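# Set a worn desk lamp's head over the farthest holding mark

## Task

The lamp has a worn joint: it droops when reached out too far or when bumped. Position its head above the numbered mark that lies farthest from the lamp's foot while the lamp still holds itself up unaided. The head's centre must sit above the bench at a height roughly equal to the head's width. The foot is loose, and at the end it must be upright on the very spot it occupies now. Release the lamp and pull the grippers away; it only counts if the lamp keeps this state with nothing from the robot supporting it.

## Robot and tools

Robot: two Doosan M1013 six-joint arms, left_arm and right_arm, each carrying a Robotiq 140 two-finger gripper. Root links in the scene frame: left_arm at (+0.010, +0.471, 0) m, turned slightly about z; right_arm at (+0.040, -0.640, 0) m. Scene frame: origin on the table top midway between the arms, +z up, +x out over the table, left_arm on the +y side. The names left and right do not match image sides. Cameras: cam_high and cam_low (672x504), cam_left_wrist and cam_right_wrist (616x616).

Gripper geometry: fingers point along the gripper's +z and close along its y. The reported end_effector_position is the spot between the pads when shut; fingertips extend about 33 mm past it when closed and 9 mm when wide open, and closing pushes the tips about 24 mm further out, so leave that margin above the bench.

The row (used by execute_actions and move): always 18 numbers, each in [-1, 1], covering both arms even if one is idle. First 9 for left_arm: dx, dy, dz, rx, ry, rz, then gripper position, force_limit, speed; next 9 in that order for right_arm. dx..rz are an offset, not a pose: they give the gripper's goal relative to its measured pose at the start of the action, in that gripper's own axes; rx, ry, rz form one rotation vector. Scale: 1.0 equals 0.6 m or 180 degrees. Gripper position: +1 fully open (140 mm), about -0.8 pads touching, -1 closes until blocked. force_limit: -1 about 14 N, 0 about 60 N, +1 about 107 N. speed: -1 about 30 mm/s, 0 about 140, +1 about 250. A 0 in the gripper slots is a real command, so resend an arm's previous three gripper values to keep it unchanged.

execute_actions(actions): a list of actions; each action is a table of up to 15 rows, one row per 1/30 s step, the last row repeated if fewer than 15. Every row is measured from the action's start pose, not the previous row. The first action of a call starts from the last pose a result reported. An empty list just returns state and images. Each step the commanded pose is clipped to 70 mm and 16 degrees from the measured one, so large offsets need several actions.

move(target, speed, stop_force, blocking): target is one 18-number row, offsets counted from the pose in the latest result that shows one; the gripper moves in a straight line, both arms finishing together. speed is top speed in m/s, 0.002 to 0.5 (default 0.25); rotation allowed up to twice that in rad/s. Durations run 0.5 to 10 s. stop_force (20 to 80 N, one value for both arms) ends an arm's path when the push against its motion rises that much; use very slow speed with it, skip it when the gripper rotates, and omit it when backing away from something the gripper rests on. It has no reading near stretched poses. blocking=false returns after 0.5 s; then use wait or stop before sending new motion. The move line reports done, off_target, moving, held, contact or fault, plus limits such as paced or held, and each gripper's distance from its target.

wait(seconds): 0 to 10 s, arms hold their last command. stop(): brakes a running move (needs room). zoom_image(camera, region): region [x0, y0, x1, y1] in pixels of that camera's latest image, at most 504x504. read_manual(section): licence texts only. finished_scene(scene): ends the given scene irreversibly and says whether it succeeded.

Result lines: each arm's end_effector_position (m), end_effector_quat_wxyz, linear and angular velocities in the scene frame; printed position can be off, more so far out. Hand target shows where the controller now drives the gripper. pose unreachable means a clearance check altered or blocked that arm's command. object_status: 0 moving, 1 stopped by something while opening, 2 stopped while closing (a grip), 3 reached the requested position or pads met. position_measured is in counts, 3 open to 230 pads touching. To squeeze harder during status 2, raise force_limit and nudge position (e.g. -1 to -0.98). Flange force is the estimated outside force at the wrist, noisy and including held weight; no reading near singular poses. MOTOR HOT warns of overheating; an OVER-TEMPERATURE FAULT brakes that arm.

Things to avoid: contact torque reaching a joint load limit (waist and shoulder 319, elbow 150, wrist joints 42.3 N m) or any outside force of 144 N halts that arm for 10 s. Stiff arms pressed even slightly into something firm can fault. Keep the two arms from colliding. Do not knock or place anything off the table. Handle the lamp slowly and smoothly: any jolt or overreach makes it sag, and its base must not slide or tip. Release gently and retract before finishing.

Each tool is called after ">>>" as a command line: name --argument value for each argument, lists and objects as JSON in quotes; but a table of rows of numbers goes row by row, as --pt "numbers of a row", without its own name.

## Session

I'll start by looking at the scene.

>>> execute_actions --actions '[]'

Scene clock: 0.00 s.
left_arm: end_effector_position=(+0.8243, +0.4711, +0.3890) position_measured=3 object_status=3 end_effector_quat_wxyz=(+0.026, +0.990, +0.140, -0.007) end_effector_velocity=(+0.000, +0.000, +0.000) end_effector_angular_velocity=(-0.000, -0.001, +0.001) | right_arm: end_effector_position=(+0.4012, -0.0513, +0.1006) position_measured=3 object_status=3 end_effector_quat_wxyz=(-0.399, +0.827, -0.225, +0.325) end_effector_velocity=(-0.000, +0.000, -0.000) end_effector_angular_velocity=(-0.002, -0.001, +0.002)
Joint positions: left_arm=[-0.165  0.428  1.135 -0.054  1.585  1.27 ] | right_arm=[ 1.207  0.276  2.372  0.853 -0.704  2.308]
Joint velocities: left_arm=[ 0.     0.    -0.001 -0.     0.    -0.   ] | right_arm=[ 0.     0.001 -0.    -0.001  0.    -0.001]
Flange force (N, the push that the arm receives, along the gripper's own x y z axes): no reading
Hand target (left_arm): +0.824, +0.471, +0.389; +0.026, +0.990, +0.140, -0.007
Hand target (right_arm): +0.401, -0.051, +0.101; -0.399, +0.827, -0.225, +0.325

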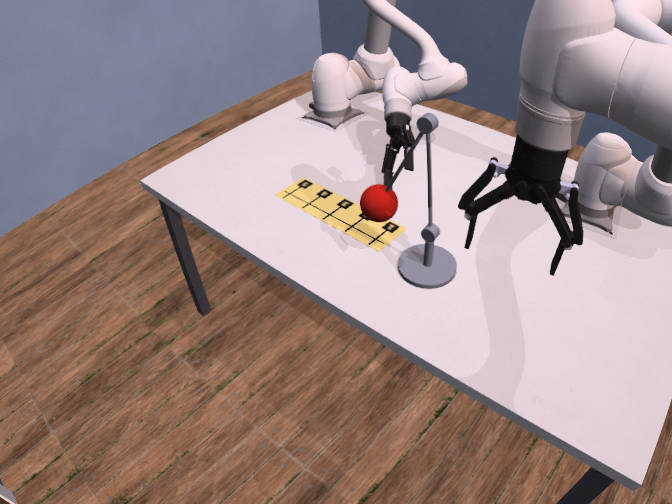

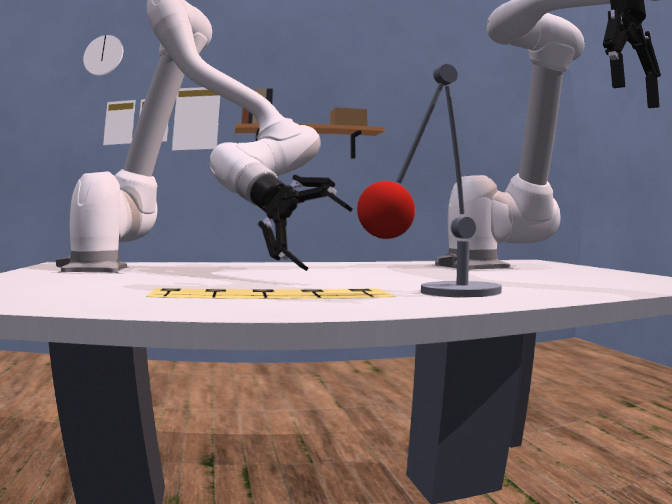

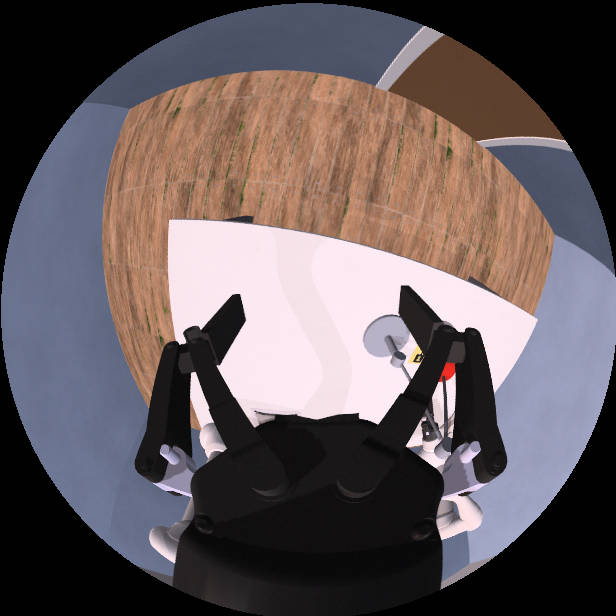

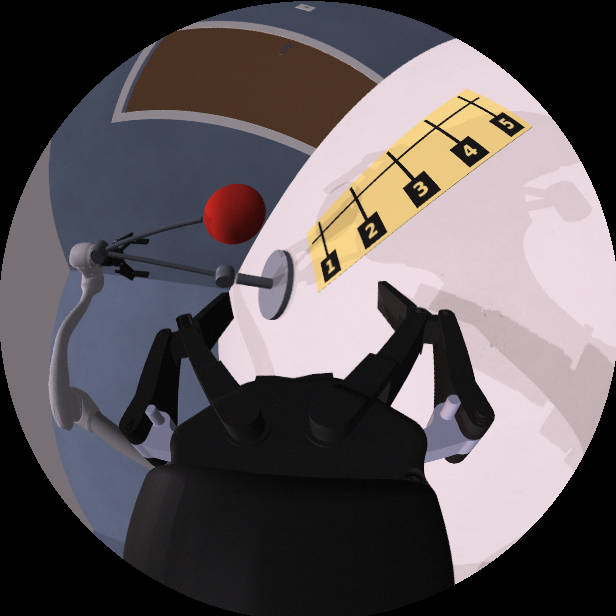

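>>> zoom_image --camera "cam_high" --region '[260, 90, 480, 300]'

>>> zoom_image --camera "cam_low" --region '[130, 50, 520, 320]'

>>> zoom_image --camera "cam_right_wrist" --region '[60, 70, 550, 340]'

Region (260, 90, 480, 300) of cam_high's 672x504 image, scaled by 2.291, with more detail than that image has; it fills the top 481 rows of this view, and the rest is white.

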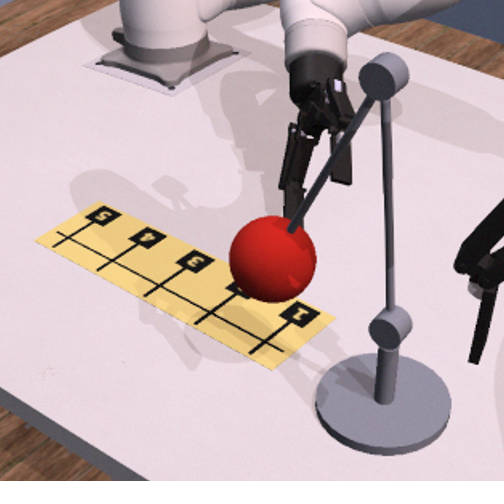

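Region (130, 50, 520, 320) of cam_low's 672x504 image, scaled by 1.292, with more detail than that image has; it fills the top 349 rows of this view, and the rest is white.

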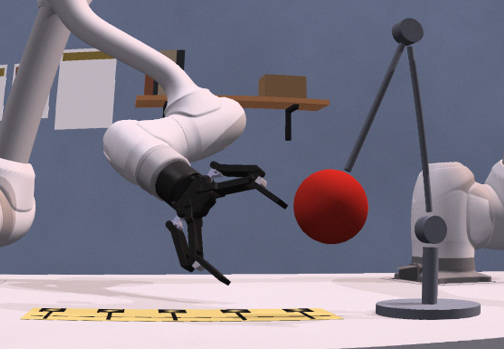

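Region (60, 70, 550, 340) of cam_right_wrist's 616x616 image, scaled by 1.029, with more detail than that image has; it fills the top 278 rows of this view, and the rest is white.

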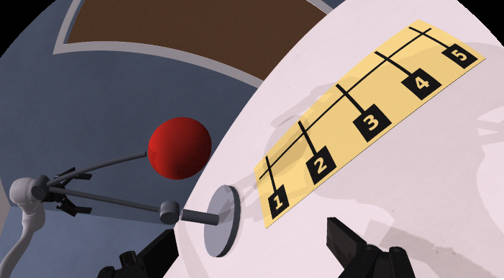

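>>> zoom_image --camera "cam_low" --region '[480, 0, 672, 144]'

>>> zoom_image --camera "cam_low" --region '[400, 160, 560, 310]'

>>> zoom_image --camera "cam_low" --region '[40, 160, 240, 310]'

>>> zoom_image --camera "cam_low" --region '[240, 160, 420, 310]'

Region (480, 0, 672, 144) of cam_low's 672x504 image, scaled by 2.625, with more detail than that image has; it fills the top 378 rows of this view, and the rest is white.

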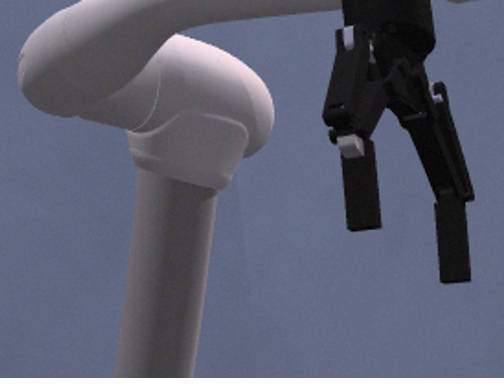

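Region (400, 160, 560, 310) of cam_low's 672x504 image, scaled by 3.150, with more detail than that image has; it fills the top 472 rows of this view, and the rest is white.

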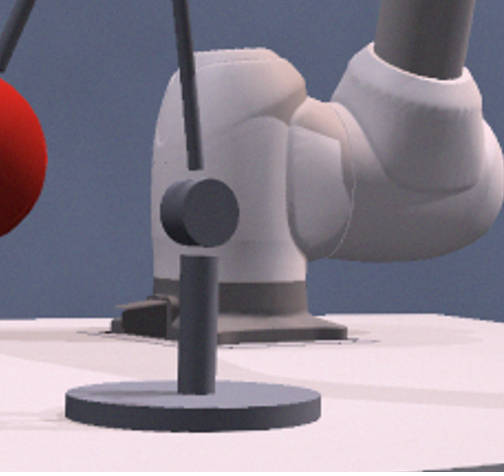

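Region (40, 160, 240, 310) of cam_low's 672x504 image, scaled by 2.520, with more detail than that image has; it fills the top 378 rows of this view, and the rest is white.

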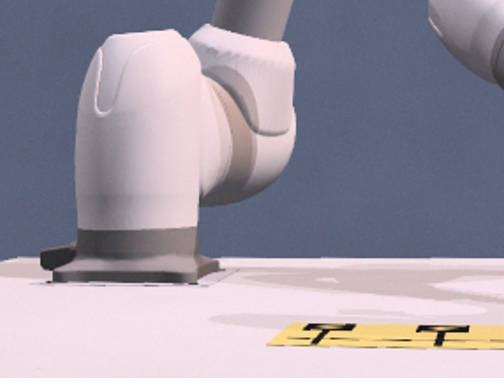

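Region (240, 160, 420, 310) of cam_low's 672x504 image, scaled by 2.800, with more detail than that image has.

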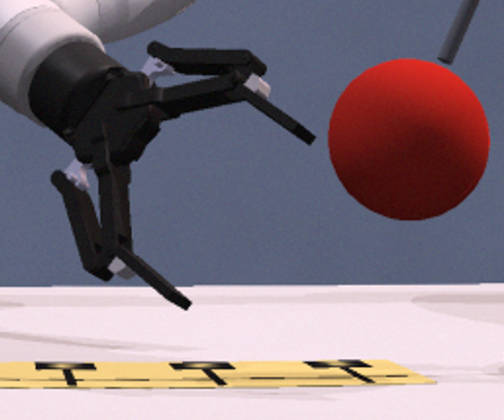

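>>> zoom_image --camera "cam_high" --region '[290, 40, 470, 200]'

>>> zoom_image --camera "cam_high" --region '[450, 120, 672, 290]'

>>> zoom_image --camera "cam_high" --region '[265, 165, 465, 300]'

>>> zoom_image --camera "cam_left_wrist" --region '[330, 270, 530, 470]'

Region (290, 40, 470, 200) of cam_high's 672x504 image, scaled by 2.800, with more detail than that image has.

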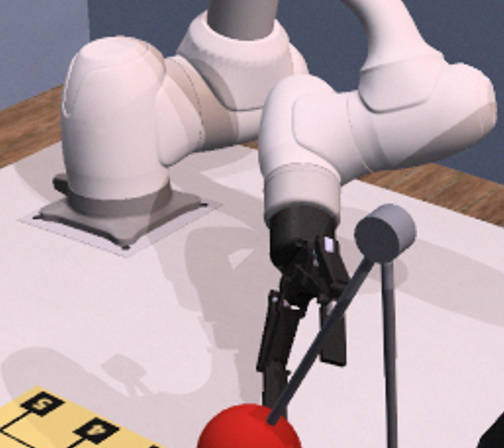

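Region (450, 120, 672, 290) of cam_high's 672x504 image, scaled by 2.270, with more detail than that image has; it fills the top 386 rows of this view, and the rest is white.

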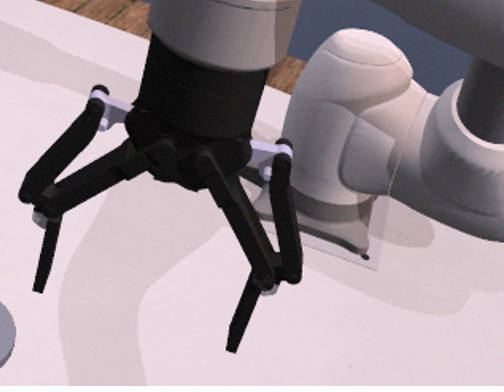

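Region (265, 165, 465, 300) of cam_high's 672x504 image, scaled by 2.520, with more detail than that image has; it fills the top 340 rows of this view, and the rest is white.

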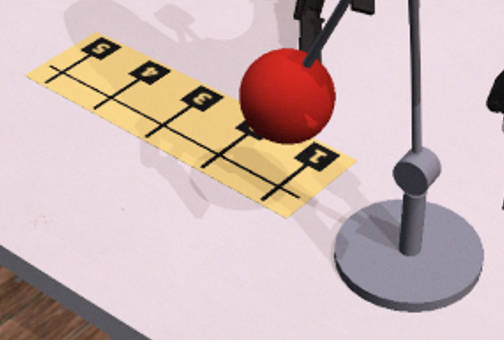

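Region (330, 270, 530, 470) of cam_left_wrist's 616x616 image, scaled by 2.520, with more detail than that image has.

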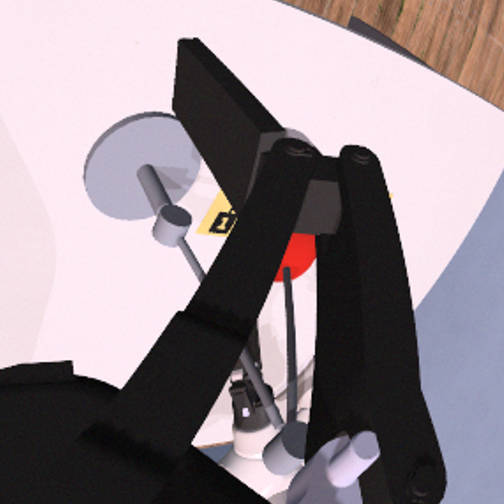

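>>> zoom_image --camera "cam_high" --region '[340, 170, 470, 300]'

>>> zoom_image --camera "cam_high" --region '[270, 170, 400, 260]'

>>> zoom_image --camera "cam_low" --region '[140, 270, 400, 310]'

Region (340, 170, 470, 300) of cam_high's 672x504 image, scaled by 3.877, with more detail than that image has.

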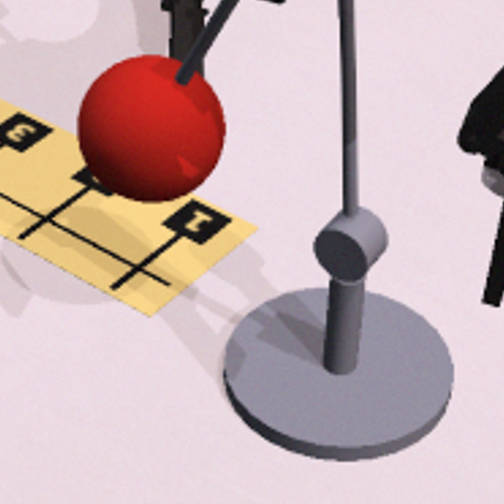

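Region (270, 170, 400, 260) of cam_high's 672x504 image, scaled by 3.877, with more detail than that image has; it fills the top 349 rows of this view, and the rest is white.

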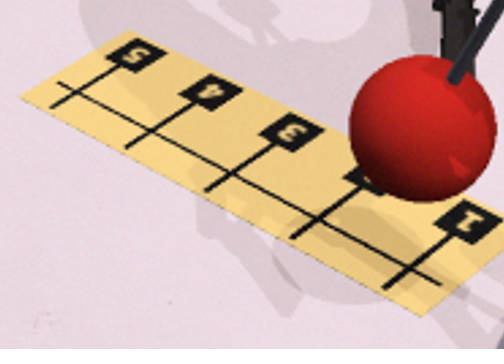

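Region (140, 270, 400, 310) of cam_low's 672x504 image, scaled by 1.938, with more detail than that image has; it fills the top 78 rows of this view, and the rest is white.

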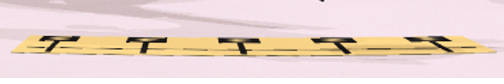

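>>> zoom_image --camera "cam_low" --region '[435, 200, 495, 260]'

>>> zoom_image --camera "cam_low" --region '[415, 45, 475, 105]'

>>> zoom_image --camera "cam_high" --region '[405, 210, 455, 260]'

>>> zoom_image --camera "cam_high" --region '[400, 100, 450, 150]'

Region (435, 200, 495, 260) of cam_low's 672x504 image, scaled by 8.400, with more detail than that image has.

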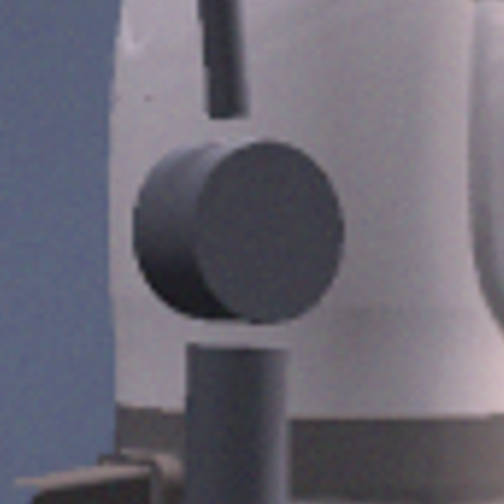

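Region (415, 45, 475, 105) of cam_low's 672x504 image, scaled by 8.400, with more detail than that image has.

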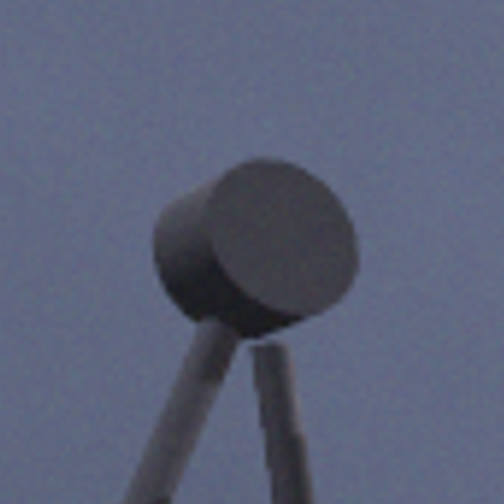

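Region (405, 210, 455, 260) of cam_high's 672x504 image, scaled by 10.080, with more detail than that image has.

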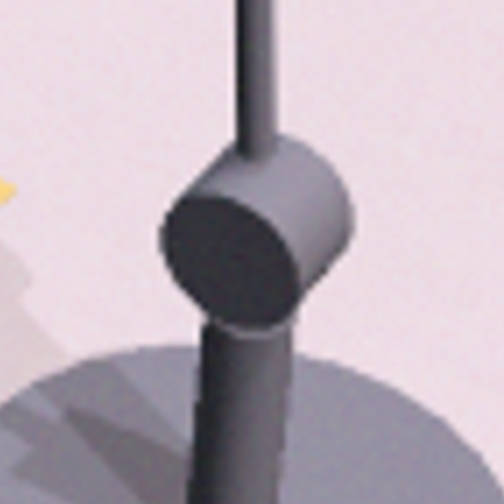

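Region (400, 100, 450, 150) of cam_high's 672x504 image, scaled by 10.080, with more detail than that image has.

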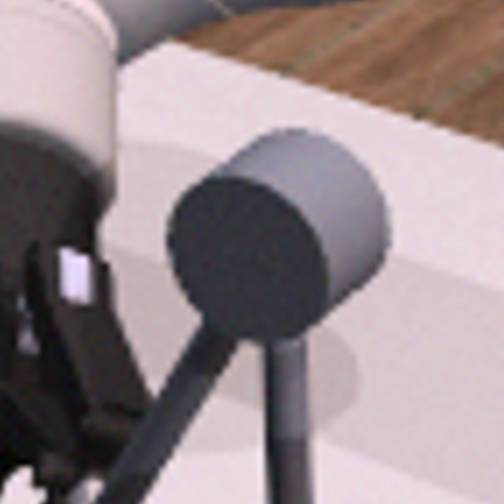

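>>> move --target '[-0.5112,0.1882,0.5027,-0.2888,0.2198,0.5355,-0.13,0,0, 0.0878,-0.1512,0.0408,0.0679,0.0956,0.4042,1,0,0]' --speed 0.4

Scene clock: 38.33 s.
left_arm: end_effector_position=(+0.5594, +0.2610, +0.1002) position_measured=145 object_status=3 end_effector_quat_wxyz=(-0.354, -0.611, +0.613, -0.354) end_effector_velocity=(-0.001, -0.000, +0.000) end_effector_angular_velocity=(-0.001, -0.000, -0.002) | right_arm: end_effector_position=(+0.4653, -0.0193, +0.1814) position_measured=3 object_status=3 end_effector_quat_wxyz=(+0.558, -0.435, +0.689, -0.159) end_effector_velocity=(+0.000, +0.000, +0.000) end_effector_angular_velocity=(+0.002, +0.000, -0.000)
Joint positions: left_arm=[-0.065  0.392  2.145 -1.195  1.192  4.058] | right_arm=[ 1.28   0.342  2.153  1.306 -0.962  3.209]
Joint velocities: left_arm=[-0.     0.     0.001  0.     0.001  0.002] | right_arm=[ 0.    -0.    -0.001  0.     0.     0.001]
Flange force (N, the push that the arm receives, along the gripper's own x y z axes): left_arm=[5.0 12.1 -4.5] | right_arm=[-1.9 -5.8 -7.2]
Hand target (left_arm): +0.559, +0.261, +0.100; +0.354, +0.611, -0.613, +0.354
Hand target (right_arm): +0.465, -0.019, +0.181; +0.558, -0.435, +0.689, -0.159
Off the commanded pose (left_arm): 0.001 m, 0 deg.
Off the commanded pose (right_arm): 0.000 m, 0 deg.
move: done

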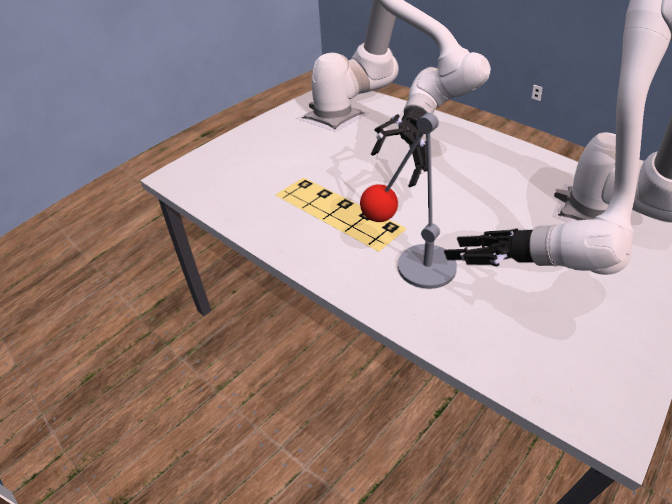

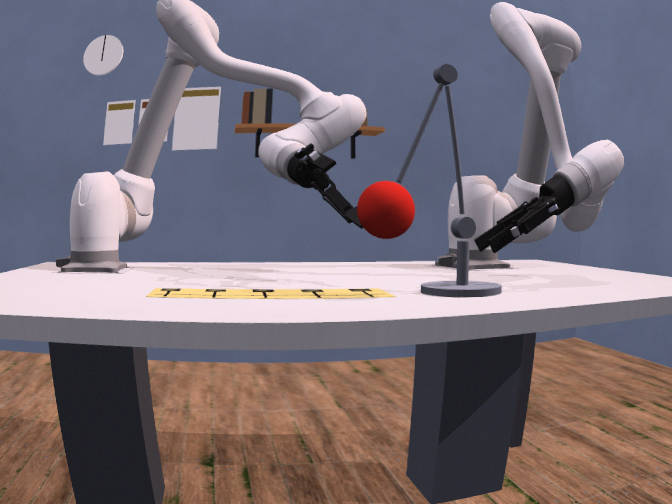

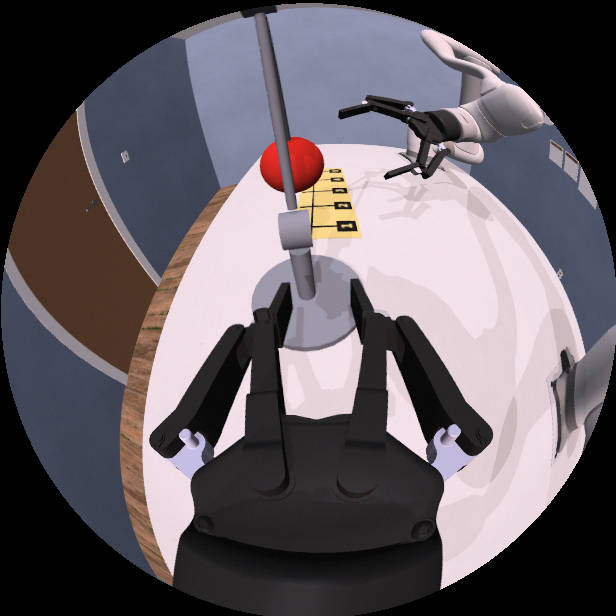

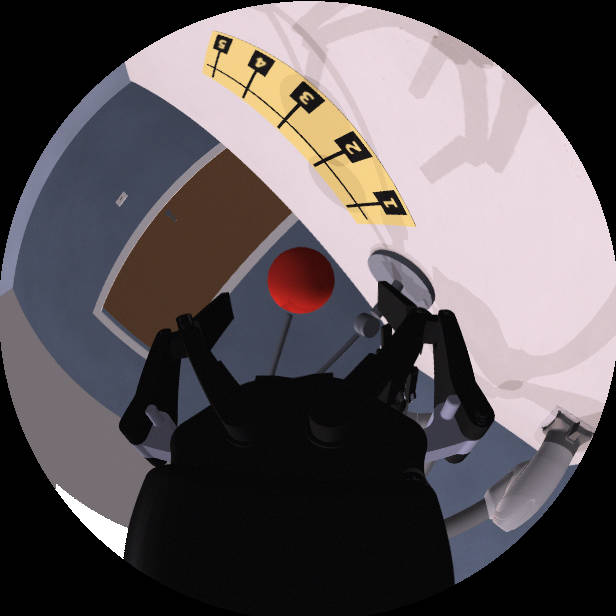

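>>> zoom_image --camera "cam_high" --region '[340, 90, 560, 300]'

>>> zoom_image --camera "cam_low" --region '[250, 90, 630, 310]'

>>> zoom_image --camera "cam_left_wrist" --region '[220, 120, 420, 360]'

Region (340, 90, 560, 300) of cam_high's 672x504 image, scaled by 2.291, with more detail than that image has; it fills the top 481 rows of this view, and the rest is white.

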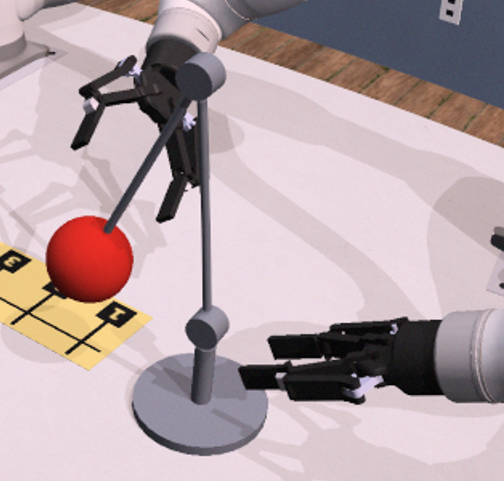

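Region (250, 90, 630, 310) of cam_low's 672x504 image, scaled by 1.326, with more detail than that image has; it fills the top 292 rows of this view, and the rest is white.

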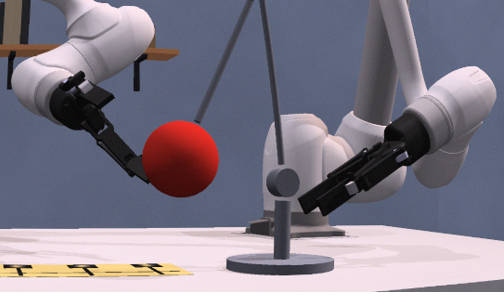

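Region (220, 120, 420, 360) of cam_left_wrist's 616x616 image, scaled by 2.100, with more detail than that image has.

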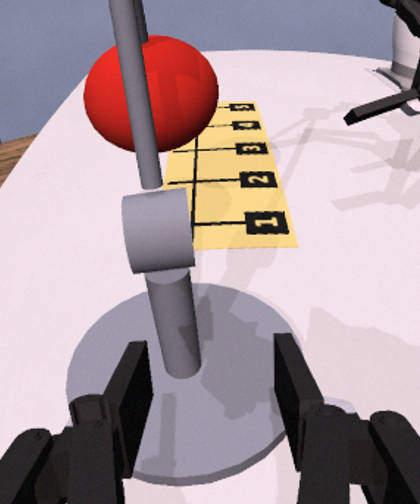

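>>> zoom_image --camera "cam_low" --region '[410, 180, 570, 310]'

>>> zoom_image --camera "cam_low" --region '[270, 130, 430, 260]'

>>> zoom_image --camera "cam_high" --region '[390, 210, 530, 300]'

>>> zoom_image --camera "cam_right_wrist" --region '[160, 180, 460, 400]'

Region (410, 180, 570, 310) of cam_low's 672x504 image, scaled by 3.150, with more detail than that image has; it fills the top 410 rows of this view, and the rest is white.

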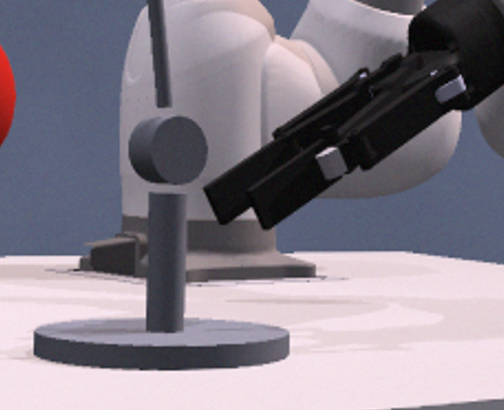

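Region (270, 130, 430, 260) of cam_low's 672x504 image, scaled by 3.150, with more detail than that image has; it fills the top 410 rows of this view, and the rest is white.

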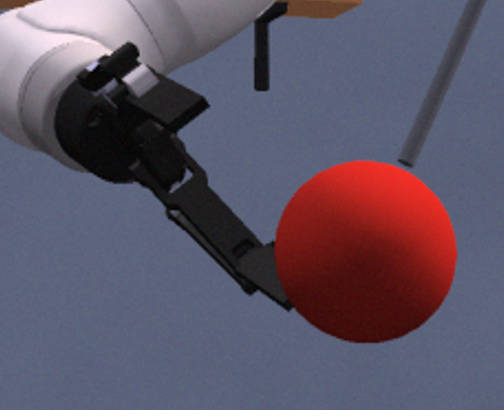

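Region (390, 210, 530, 300) of cam_high's 672x504 image, scaled by 3.600, with more detail than that image has; it fills the top 324 rows of this view, and the rest is white.

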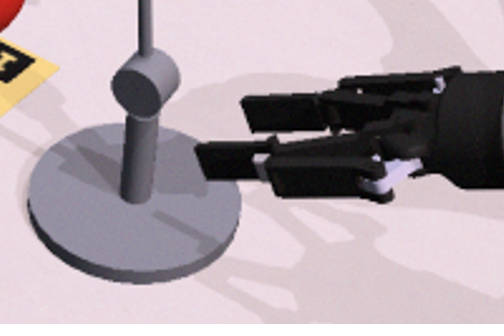

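Region (160, 180, 460, 400) of cam_right_wrist's 616x616 image, scaled by 1.680, with more detail than that image has; it fills the top 370 rows of this view, and the rest is white.

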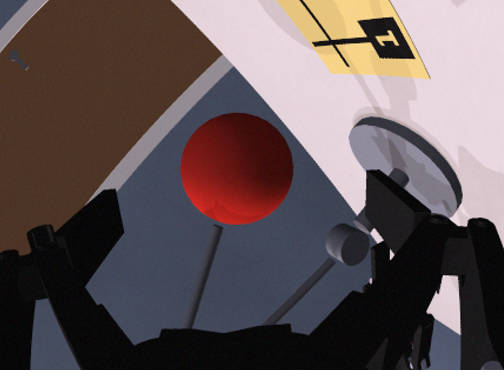

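>>> move --target '[0.0005,-0.0393,0.1613,0,0,0,0.1,0,0, -0.01,-0.025,0.2367,0,0,0,1,0,0]' --speed 0.15

Scene clock: 47.27 s.
left_arm: end_effector_position=(+0.5831, +0.1771, +0.0523) position_measured=117 object_status=3 end_effector_quat_wxyz=(-0.354, -0.611, +0.613, -0.354) end_effector_velocity=(+0.000, -0.001, +0.001) end_effector_angular_velocity=(-0.000, -0.001, -0.002) | right_arm: end_effector_position=(+0.6003, +0.0145, +0.1494) position_measured=3 object_status=3 end_effector_quat_wxyz=(+0.558, -0.435, +0.689, -0.159) end_effector_velocity=(+0.000, -0.000, +0.001) end_effector_angular_velocity=(-0.001, -0.001, +0.001)
Joint positions: left_arm=[-0.215  0.487  2.125 -1.343  1.093  4.111] | right_arm=[ 1.087  0.475  2.019  1.122 -0.852  3.258]
Joint velocities: left_arm=[-0.002 -0.    -0.001 -0.     0.     0.   ] | right_arm=[-0.    -0.001  0.    -0.     0.    -0.001]
Flange force (N, the push that the arm receives, along the gripper's own x y z axes): left_arm=[5.0 11.1 -7.3] | right_arm=[-1.4 -1.1 -5.7]
Hand target (left_arm): +0.583, +0.177, +0.052; +0.354, +0.611, -0.613, +0.354
Hand target (right_arm): +0.600, +0.014, +0.149; +0.558, -0.435, +0.689, -0.159
Off the commanded pose (left_arm): 0.000 m, 0 deg.
Off the commanded pose (right_arm): 0.000 m, 0 deg.
move: done

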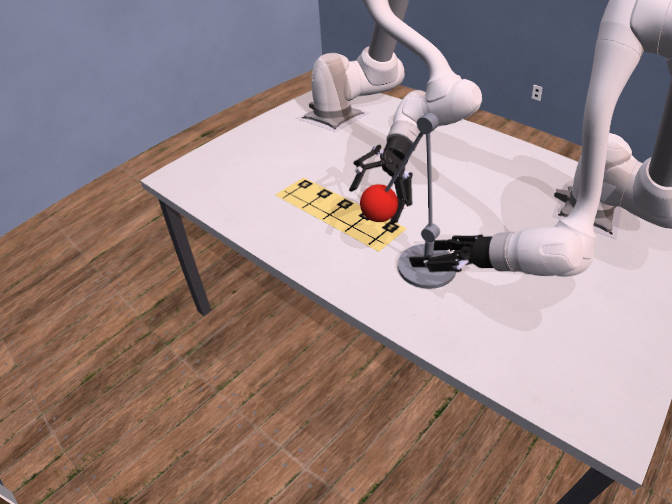

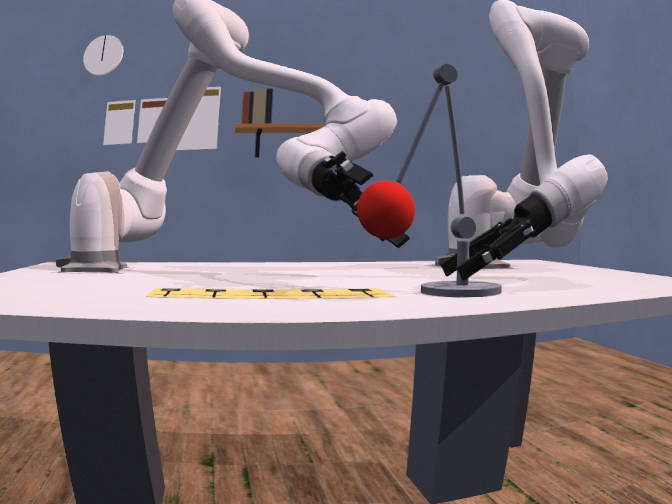

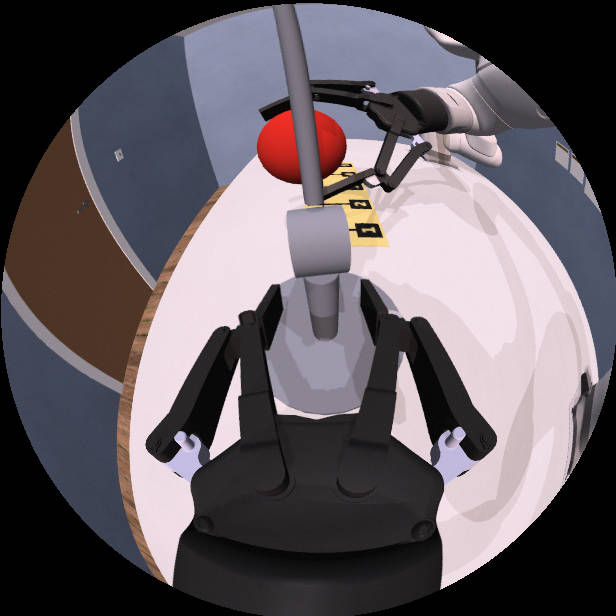

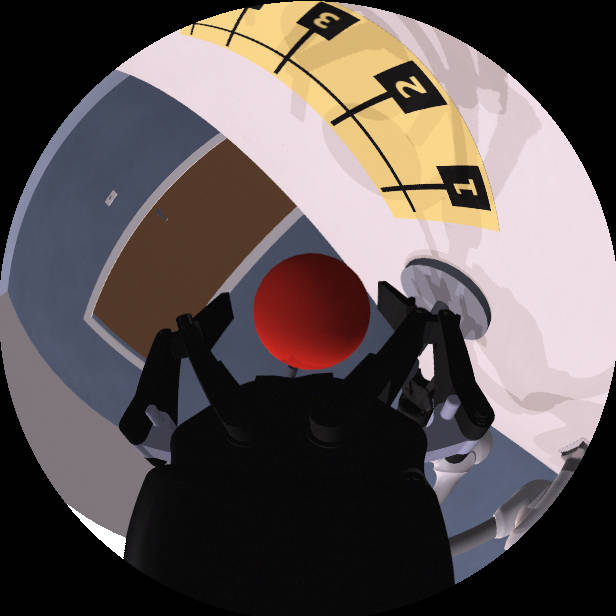

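>>> zoom_image --camera "cam_right_wrist" --region '[180, 220, 440, 400]'

>>> zoom_image --camera "cam_left_wrist" --region '[220, 60, 460, 360]'

>>> zoom_image --camera "cam_low" --region '[310, 140, 540, 310]'

>>> zoom_image --camera "cam_high" --region '[330, 130, 500, 300]'

Region (180, 220, 440, 400) of cam_right_wrist's 616x616 image, scaled by 1.938, with more detail than that image has; it fills the top 349 rows of this view, and the rest is white.

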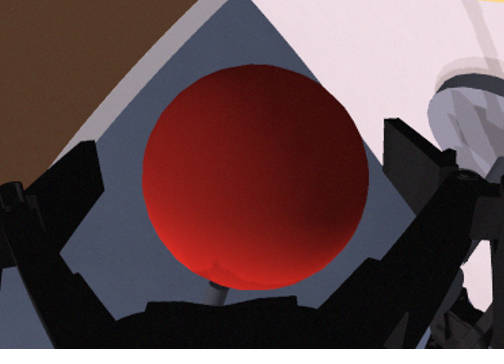

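Region (220, 60, 460, 360) of cam_left_wrist's 616x616 image, scaled by 1.680, with more detail than that image has; it fills the left 403 columns of this view, and the rest is white.

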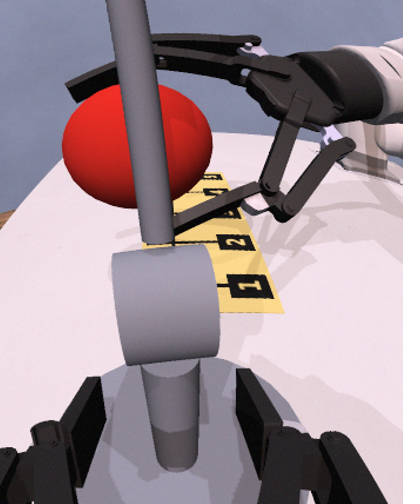

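Region (310, 140, 540, 310) of cam_low's 672x504 image, scaled by 2.191, with more detail than that image has; it fills the top 373 rows of this view, and the rest is white.

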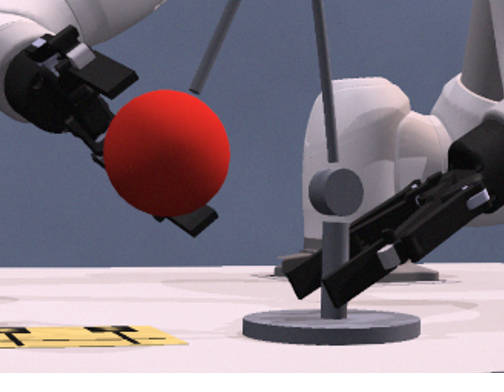

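Region (330, 130, 500, 300) of cam_high's 672x504 image, scaled by 2.965, with more detail than that image has.

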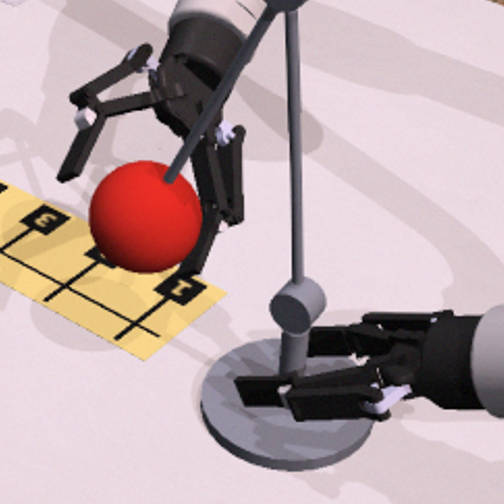

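>>> move --target '[0,0,0,0,0,0,-1,0,-0.4, -0.0067,0.010,0.0133,0,0,0,0.66,0,-0.6]' --speed 0.03

Scene clock: 50.03 s.
left_arm: end_effector_position=(+0.5832, +0.1771, +0.0523) position_measured=198 object_status=2 end_effector_quat_wxyz=(-0.354, -0.611, +0.613, -0.354) end_effector_velocity=(+0.000, +0.000, -0.001) end_effector_angular_velocity=(+0.001, +0.000, +0.000) | right_arm: end_effector_position=(+0.6050, +0.0232, +0.1451) position_measured=45 object_status=3 end_effector_quat_wxyz=(+0.558, -0.435, +0.689, -0.159) end_effector_velocity=(+0.000, +0.001, +0.000) end_effector_angular_velocity=(-0.000, -0.001, +0.002)
Joint positions: left_arm=[-0.215  0.487  2.125 -1.344  1.093  4.111] | right_arm=[ 1.087  0.492  2.     1.123 -0.852  3.257]
Joint velocities: left_arm=[ 0.     0.001 -0.     0.    -0.001  0.   ] | right_arm=[ 0.     0.    -0.    -0.003  0.     0.   ]
Flange force (N, the push that the arm receives, along the gripper's own x y z axes): left_arm=[3.1 5.7 -13.2] | right_arm=[-1.5 -2.0 -5.4]
Hand target (left_arm): +0.583, +0.177, +0.052; +0.354, +0.611, -0.613, +0.354
Hand target (right_arm): +0.605, +0.023, +0.145; +0.558, -0.435, +0.689, -0.159
Off the commanded pose (left_arm): 0.000 m, 0 deg.
Off the commanded pose (right_arm): 0.000 m, 0 deg.
move: done

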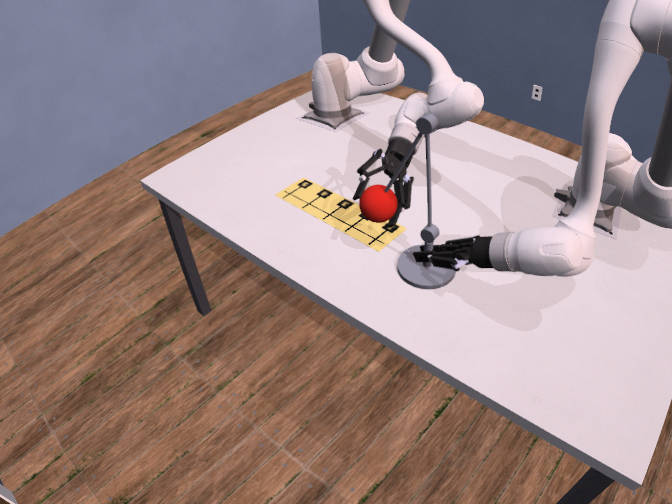

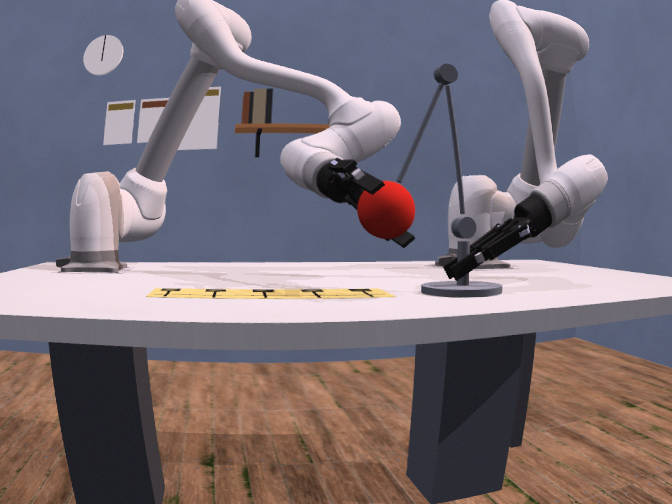

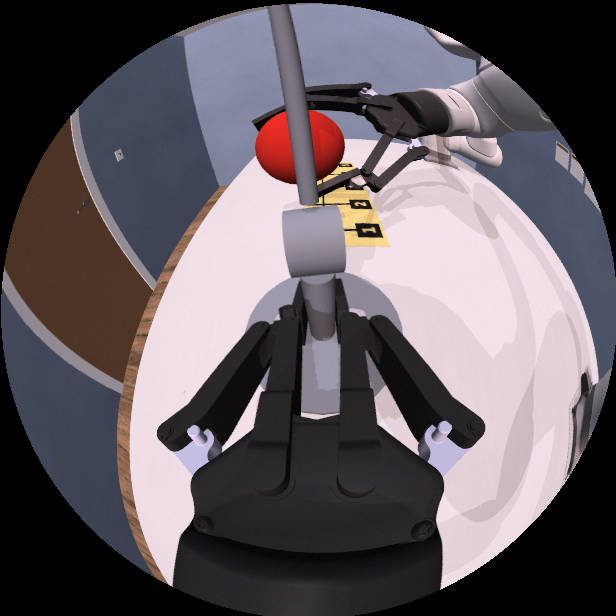

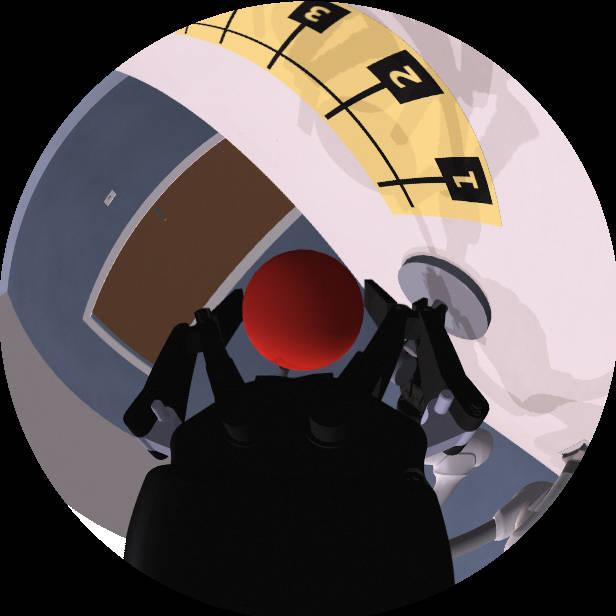

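>>> zoom_image --camera "cam_right_wrist" --region '[190, 220, 420, 400]'

>>> zoom_image --camera "cam_low" --region '[330, 150, 450, 260]'

>>> zoom_image --camera "cam_high" --region '[340, 170, 470, 300]'

Region (190, 220, 420, 400) of cam_right_wrist's 616x616 image, scaled by 2.191, with more detail than that image has; it fills the top 394 rows of this view, and the rest is white.

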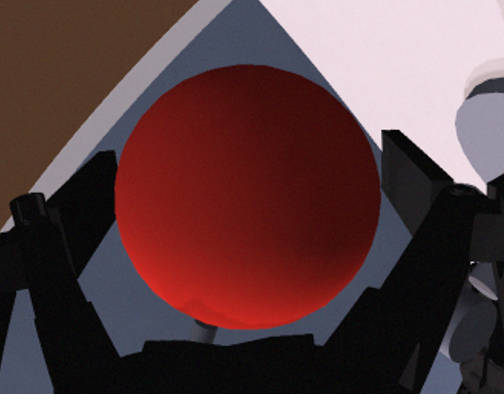

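Region (330, 150, 450, 260) of cam_low's 672x504 image, scaled by 4.200, with more detail than that image has; it fills the top 462 rows of this view, and the rest is white.

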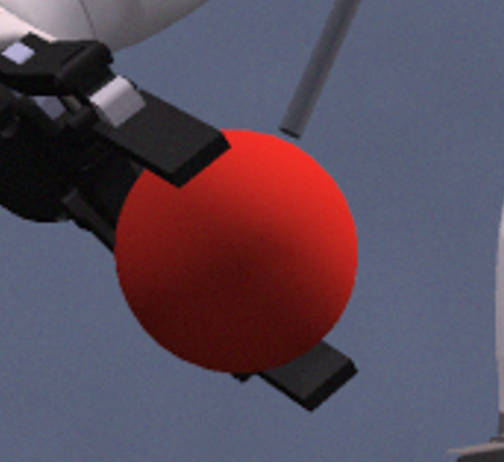

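Region (340, 170, 470, 300) of cam_high's 672x504 image, scaled by 3.877, with more detail than that image has.

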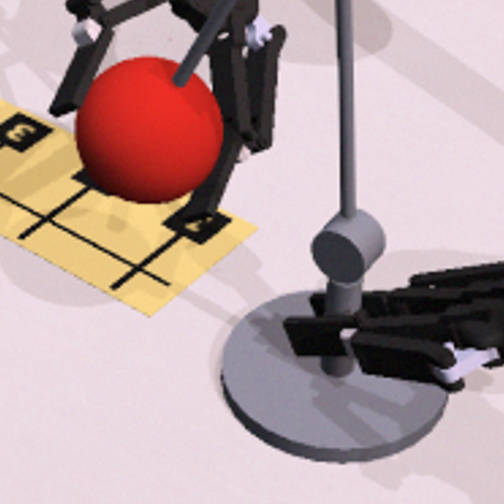

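>>> move --target '[0,0.005,0,0,0,0,-1,0,-0.4, 0,0,0,0,0,0,-1,0,-0.8]' --speed 0.01

Scene clock: 52.07 s.
left_arm: end_effector_position=(+0.5803, +0.1771, +0.0523) position_measured=198 object_status=2 end_effector_quat_wxyz=(-0.354, -0.611, +0.613, -0.355) end_effector_velocity=(-0.000, -0.000, -0.000) end_effector_angular_velocity=(+0.001, -0.000, -0.001) | right_arm: end_effector_position=(+0.6050, +0.0232, +0.1450) position_measured=80 object_status=2 end_effector_quat_wxyz=(+0.558, -0.435, +0.689, -0.159) end_effector_velocity=(+0.000, +0.000, -0.001) end_effector_angular_velocity=(-0.001, -0.000, +0.001)
Joint positions: left_arm=[-0.215  0.484  2.131 -1.346  1.092  4.114] | right_arm=[ 1.087  0.492  2.     1.123 -0.852  3.257]
Joint velocities: left_arm=[-0.001  0.    -0.     0.    -0.001  0.   ] | right_arm=[-0.     0.001 -0.001 -0.001 -0.    -0.   ]
Flange force (N, the push that the arm receives, along the gripper's own x y z axes): left_arm=[6.9 -7.7 -7.3] | right_arm=[1.1 2.2 -15.9]
Hand target (left_arm): +0.580, +0.177, +0.052; +0.354, +0.611, -0.613, +0.354
Hand target (right_arm): +0.605, +0.023, +0.145; +0.558, -0.435, +0.689, -0.159
Off the commanded pose (left_arm): 0.000 m, 0 deg.
Off the commanded pose (right_arm): 0.000 m, 0 deg.
move: done

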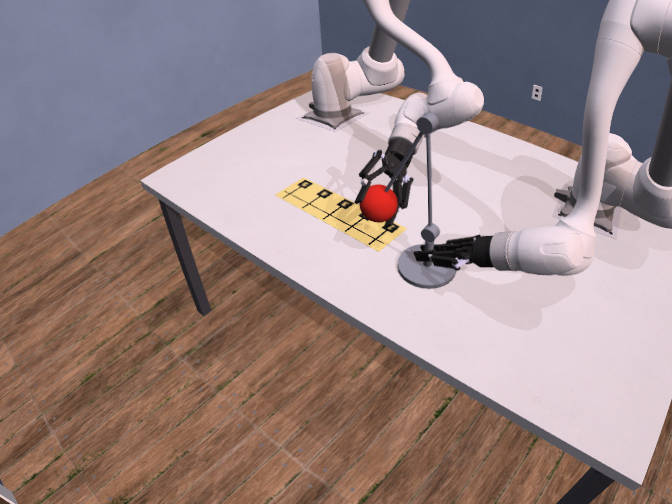

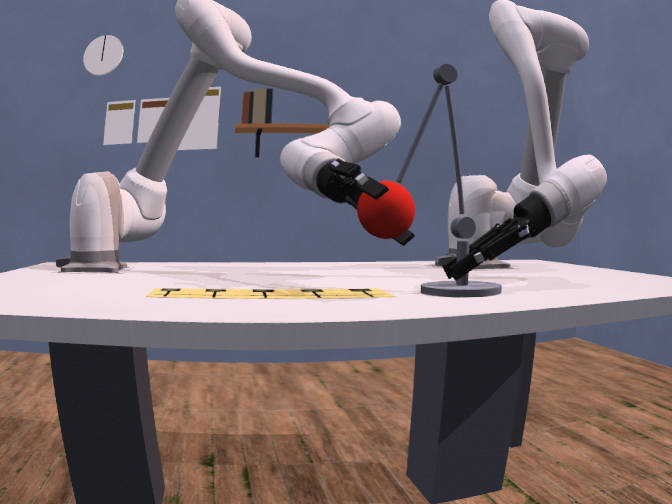

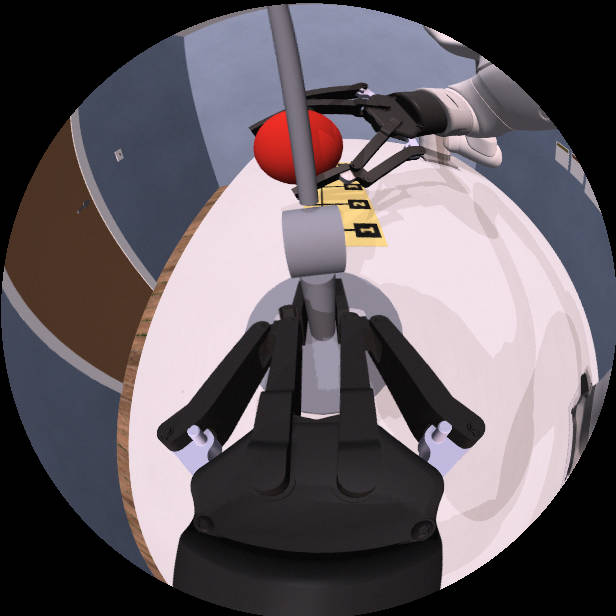

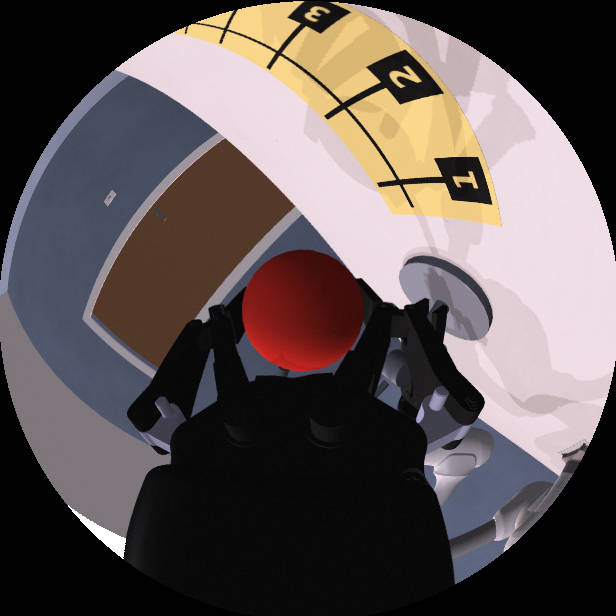

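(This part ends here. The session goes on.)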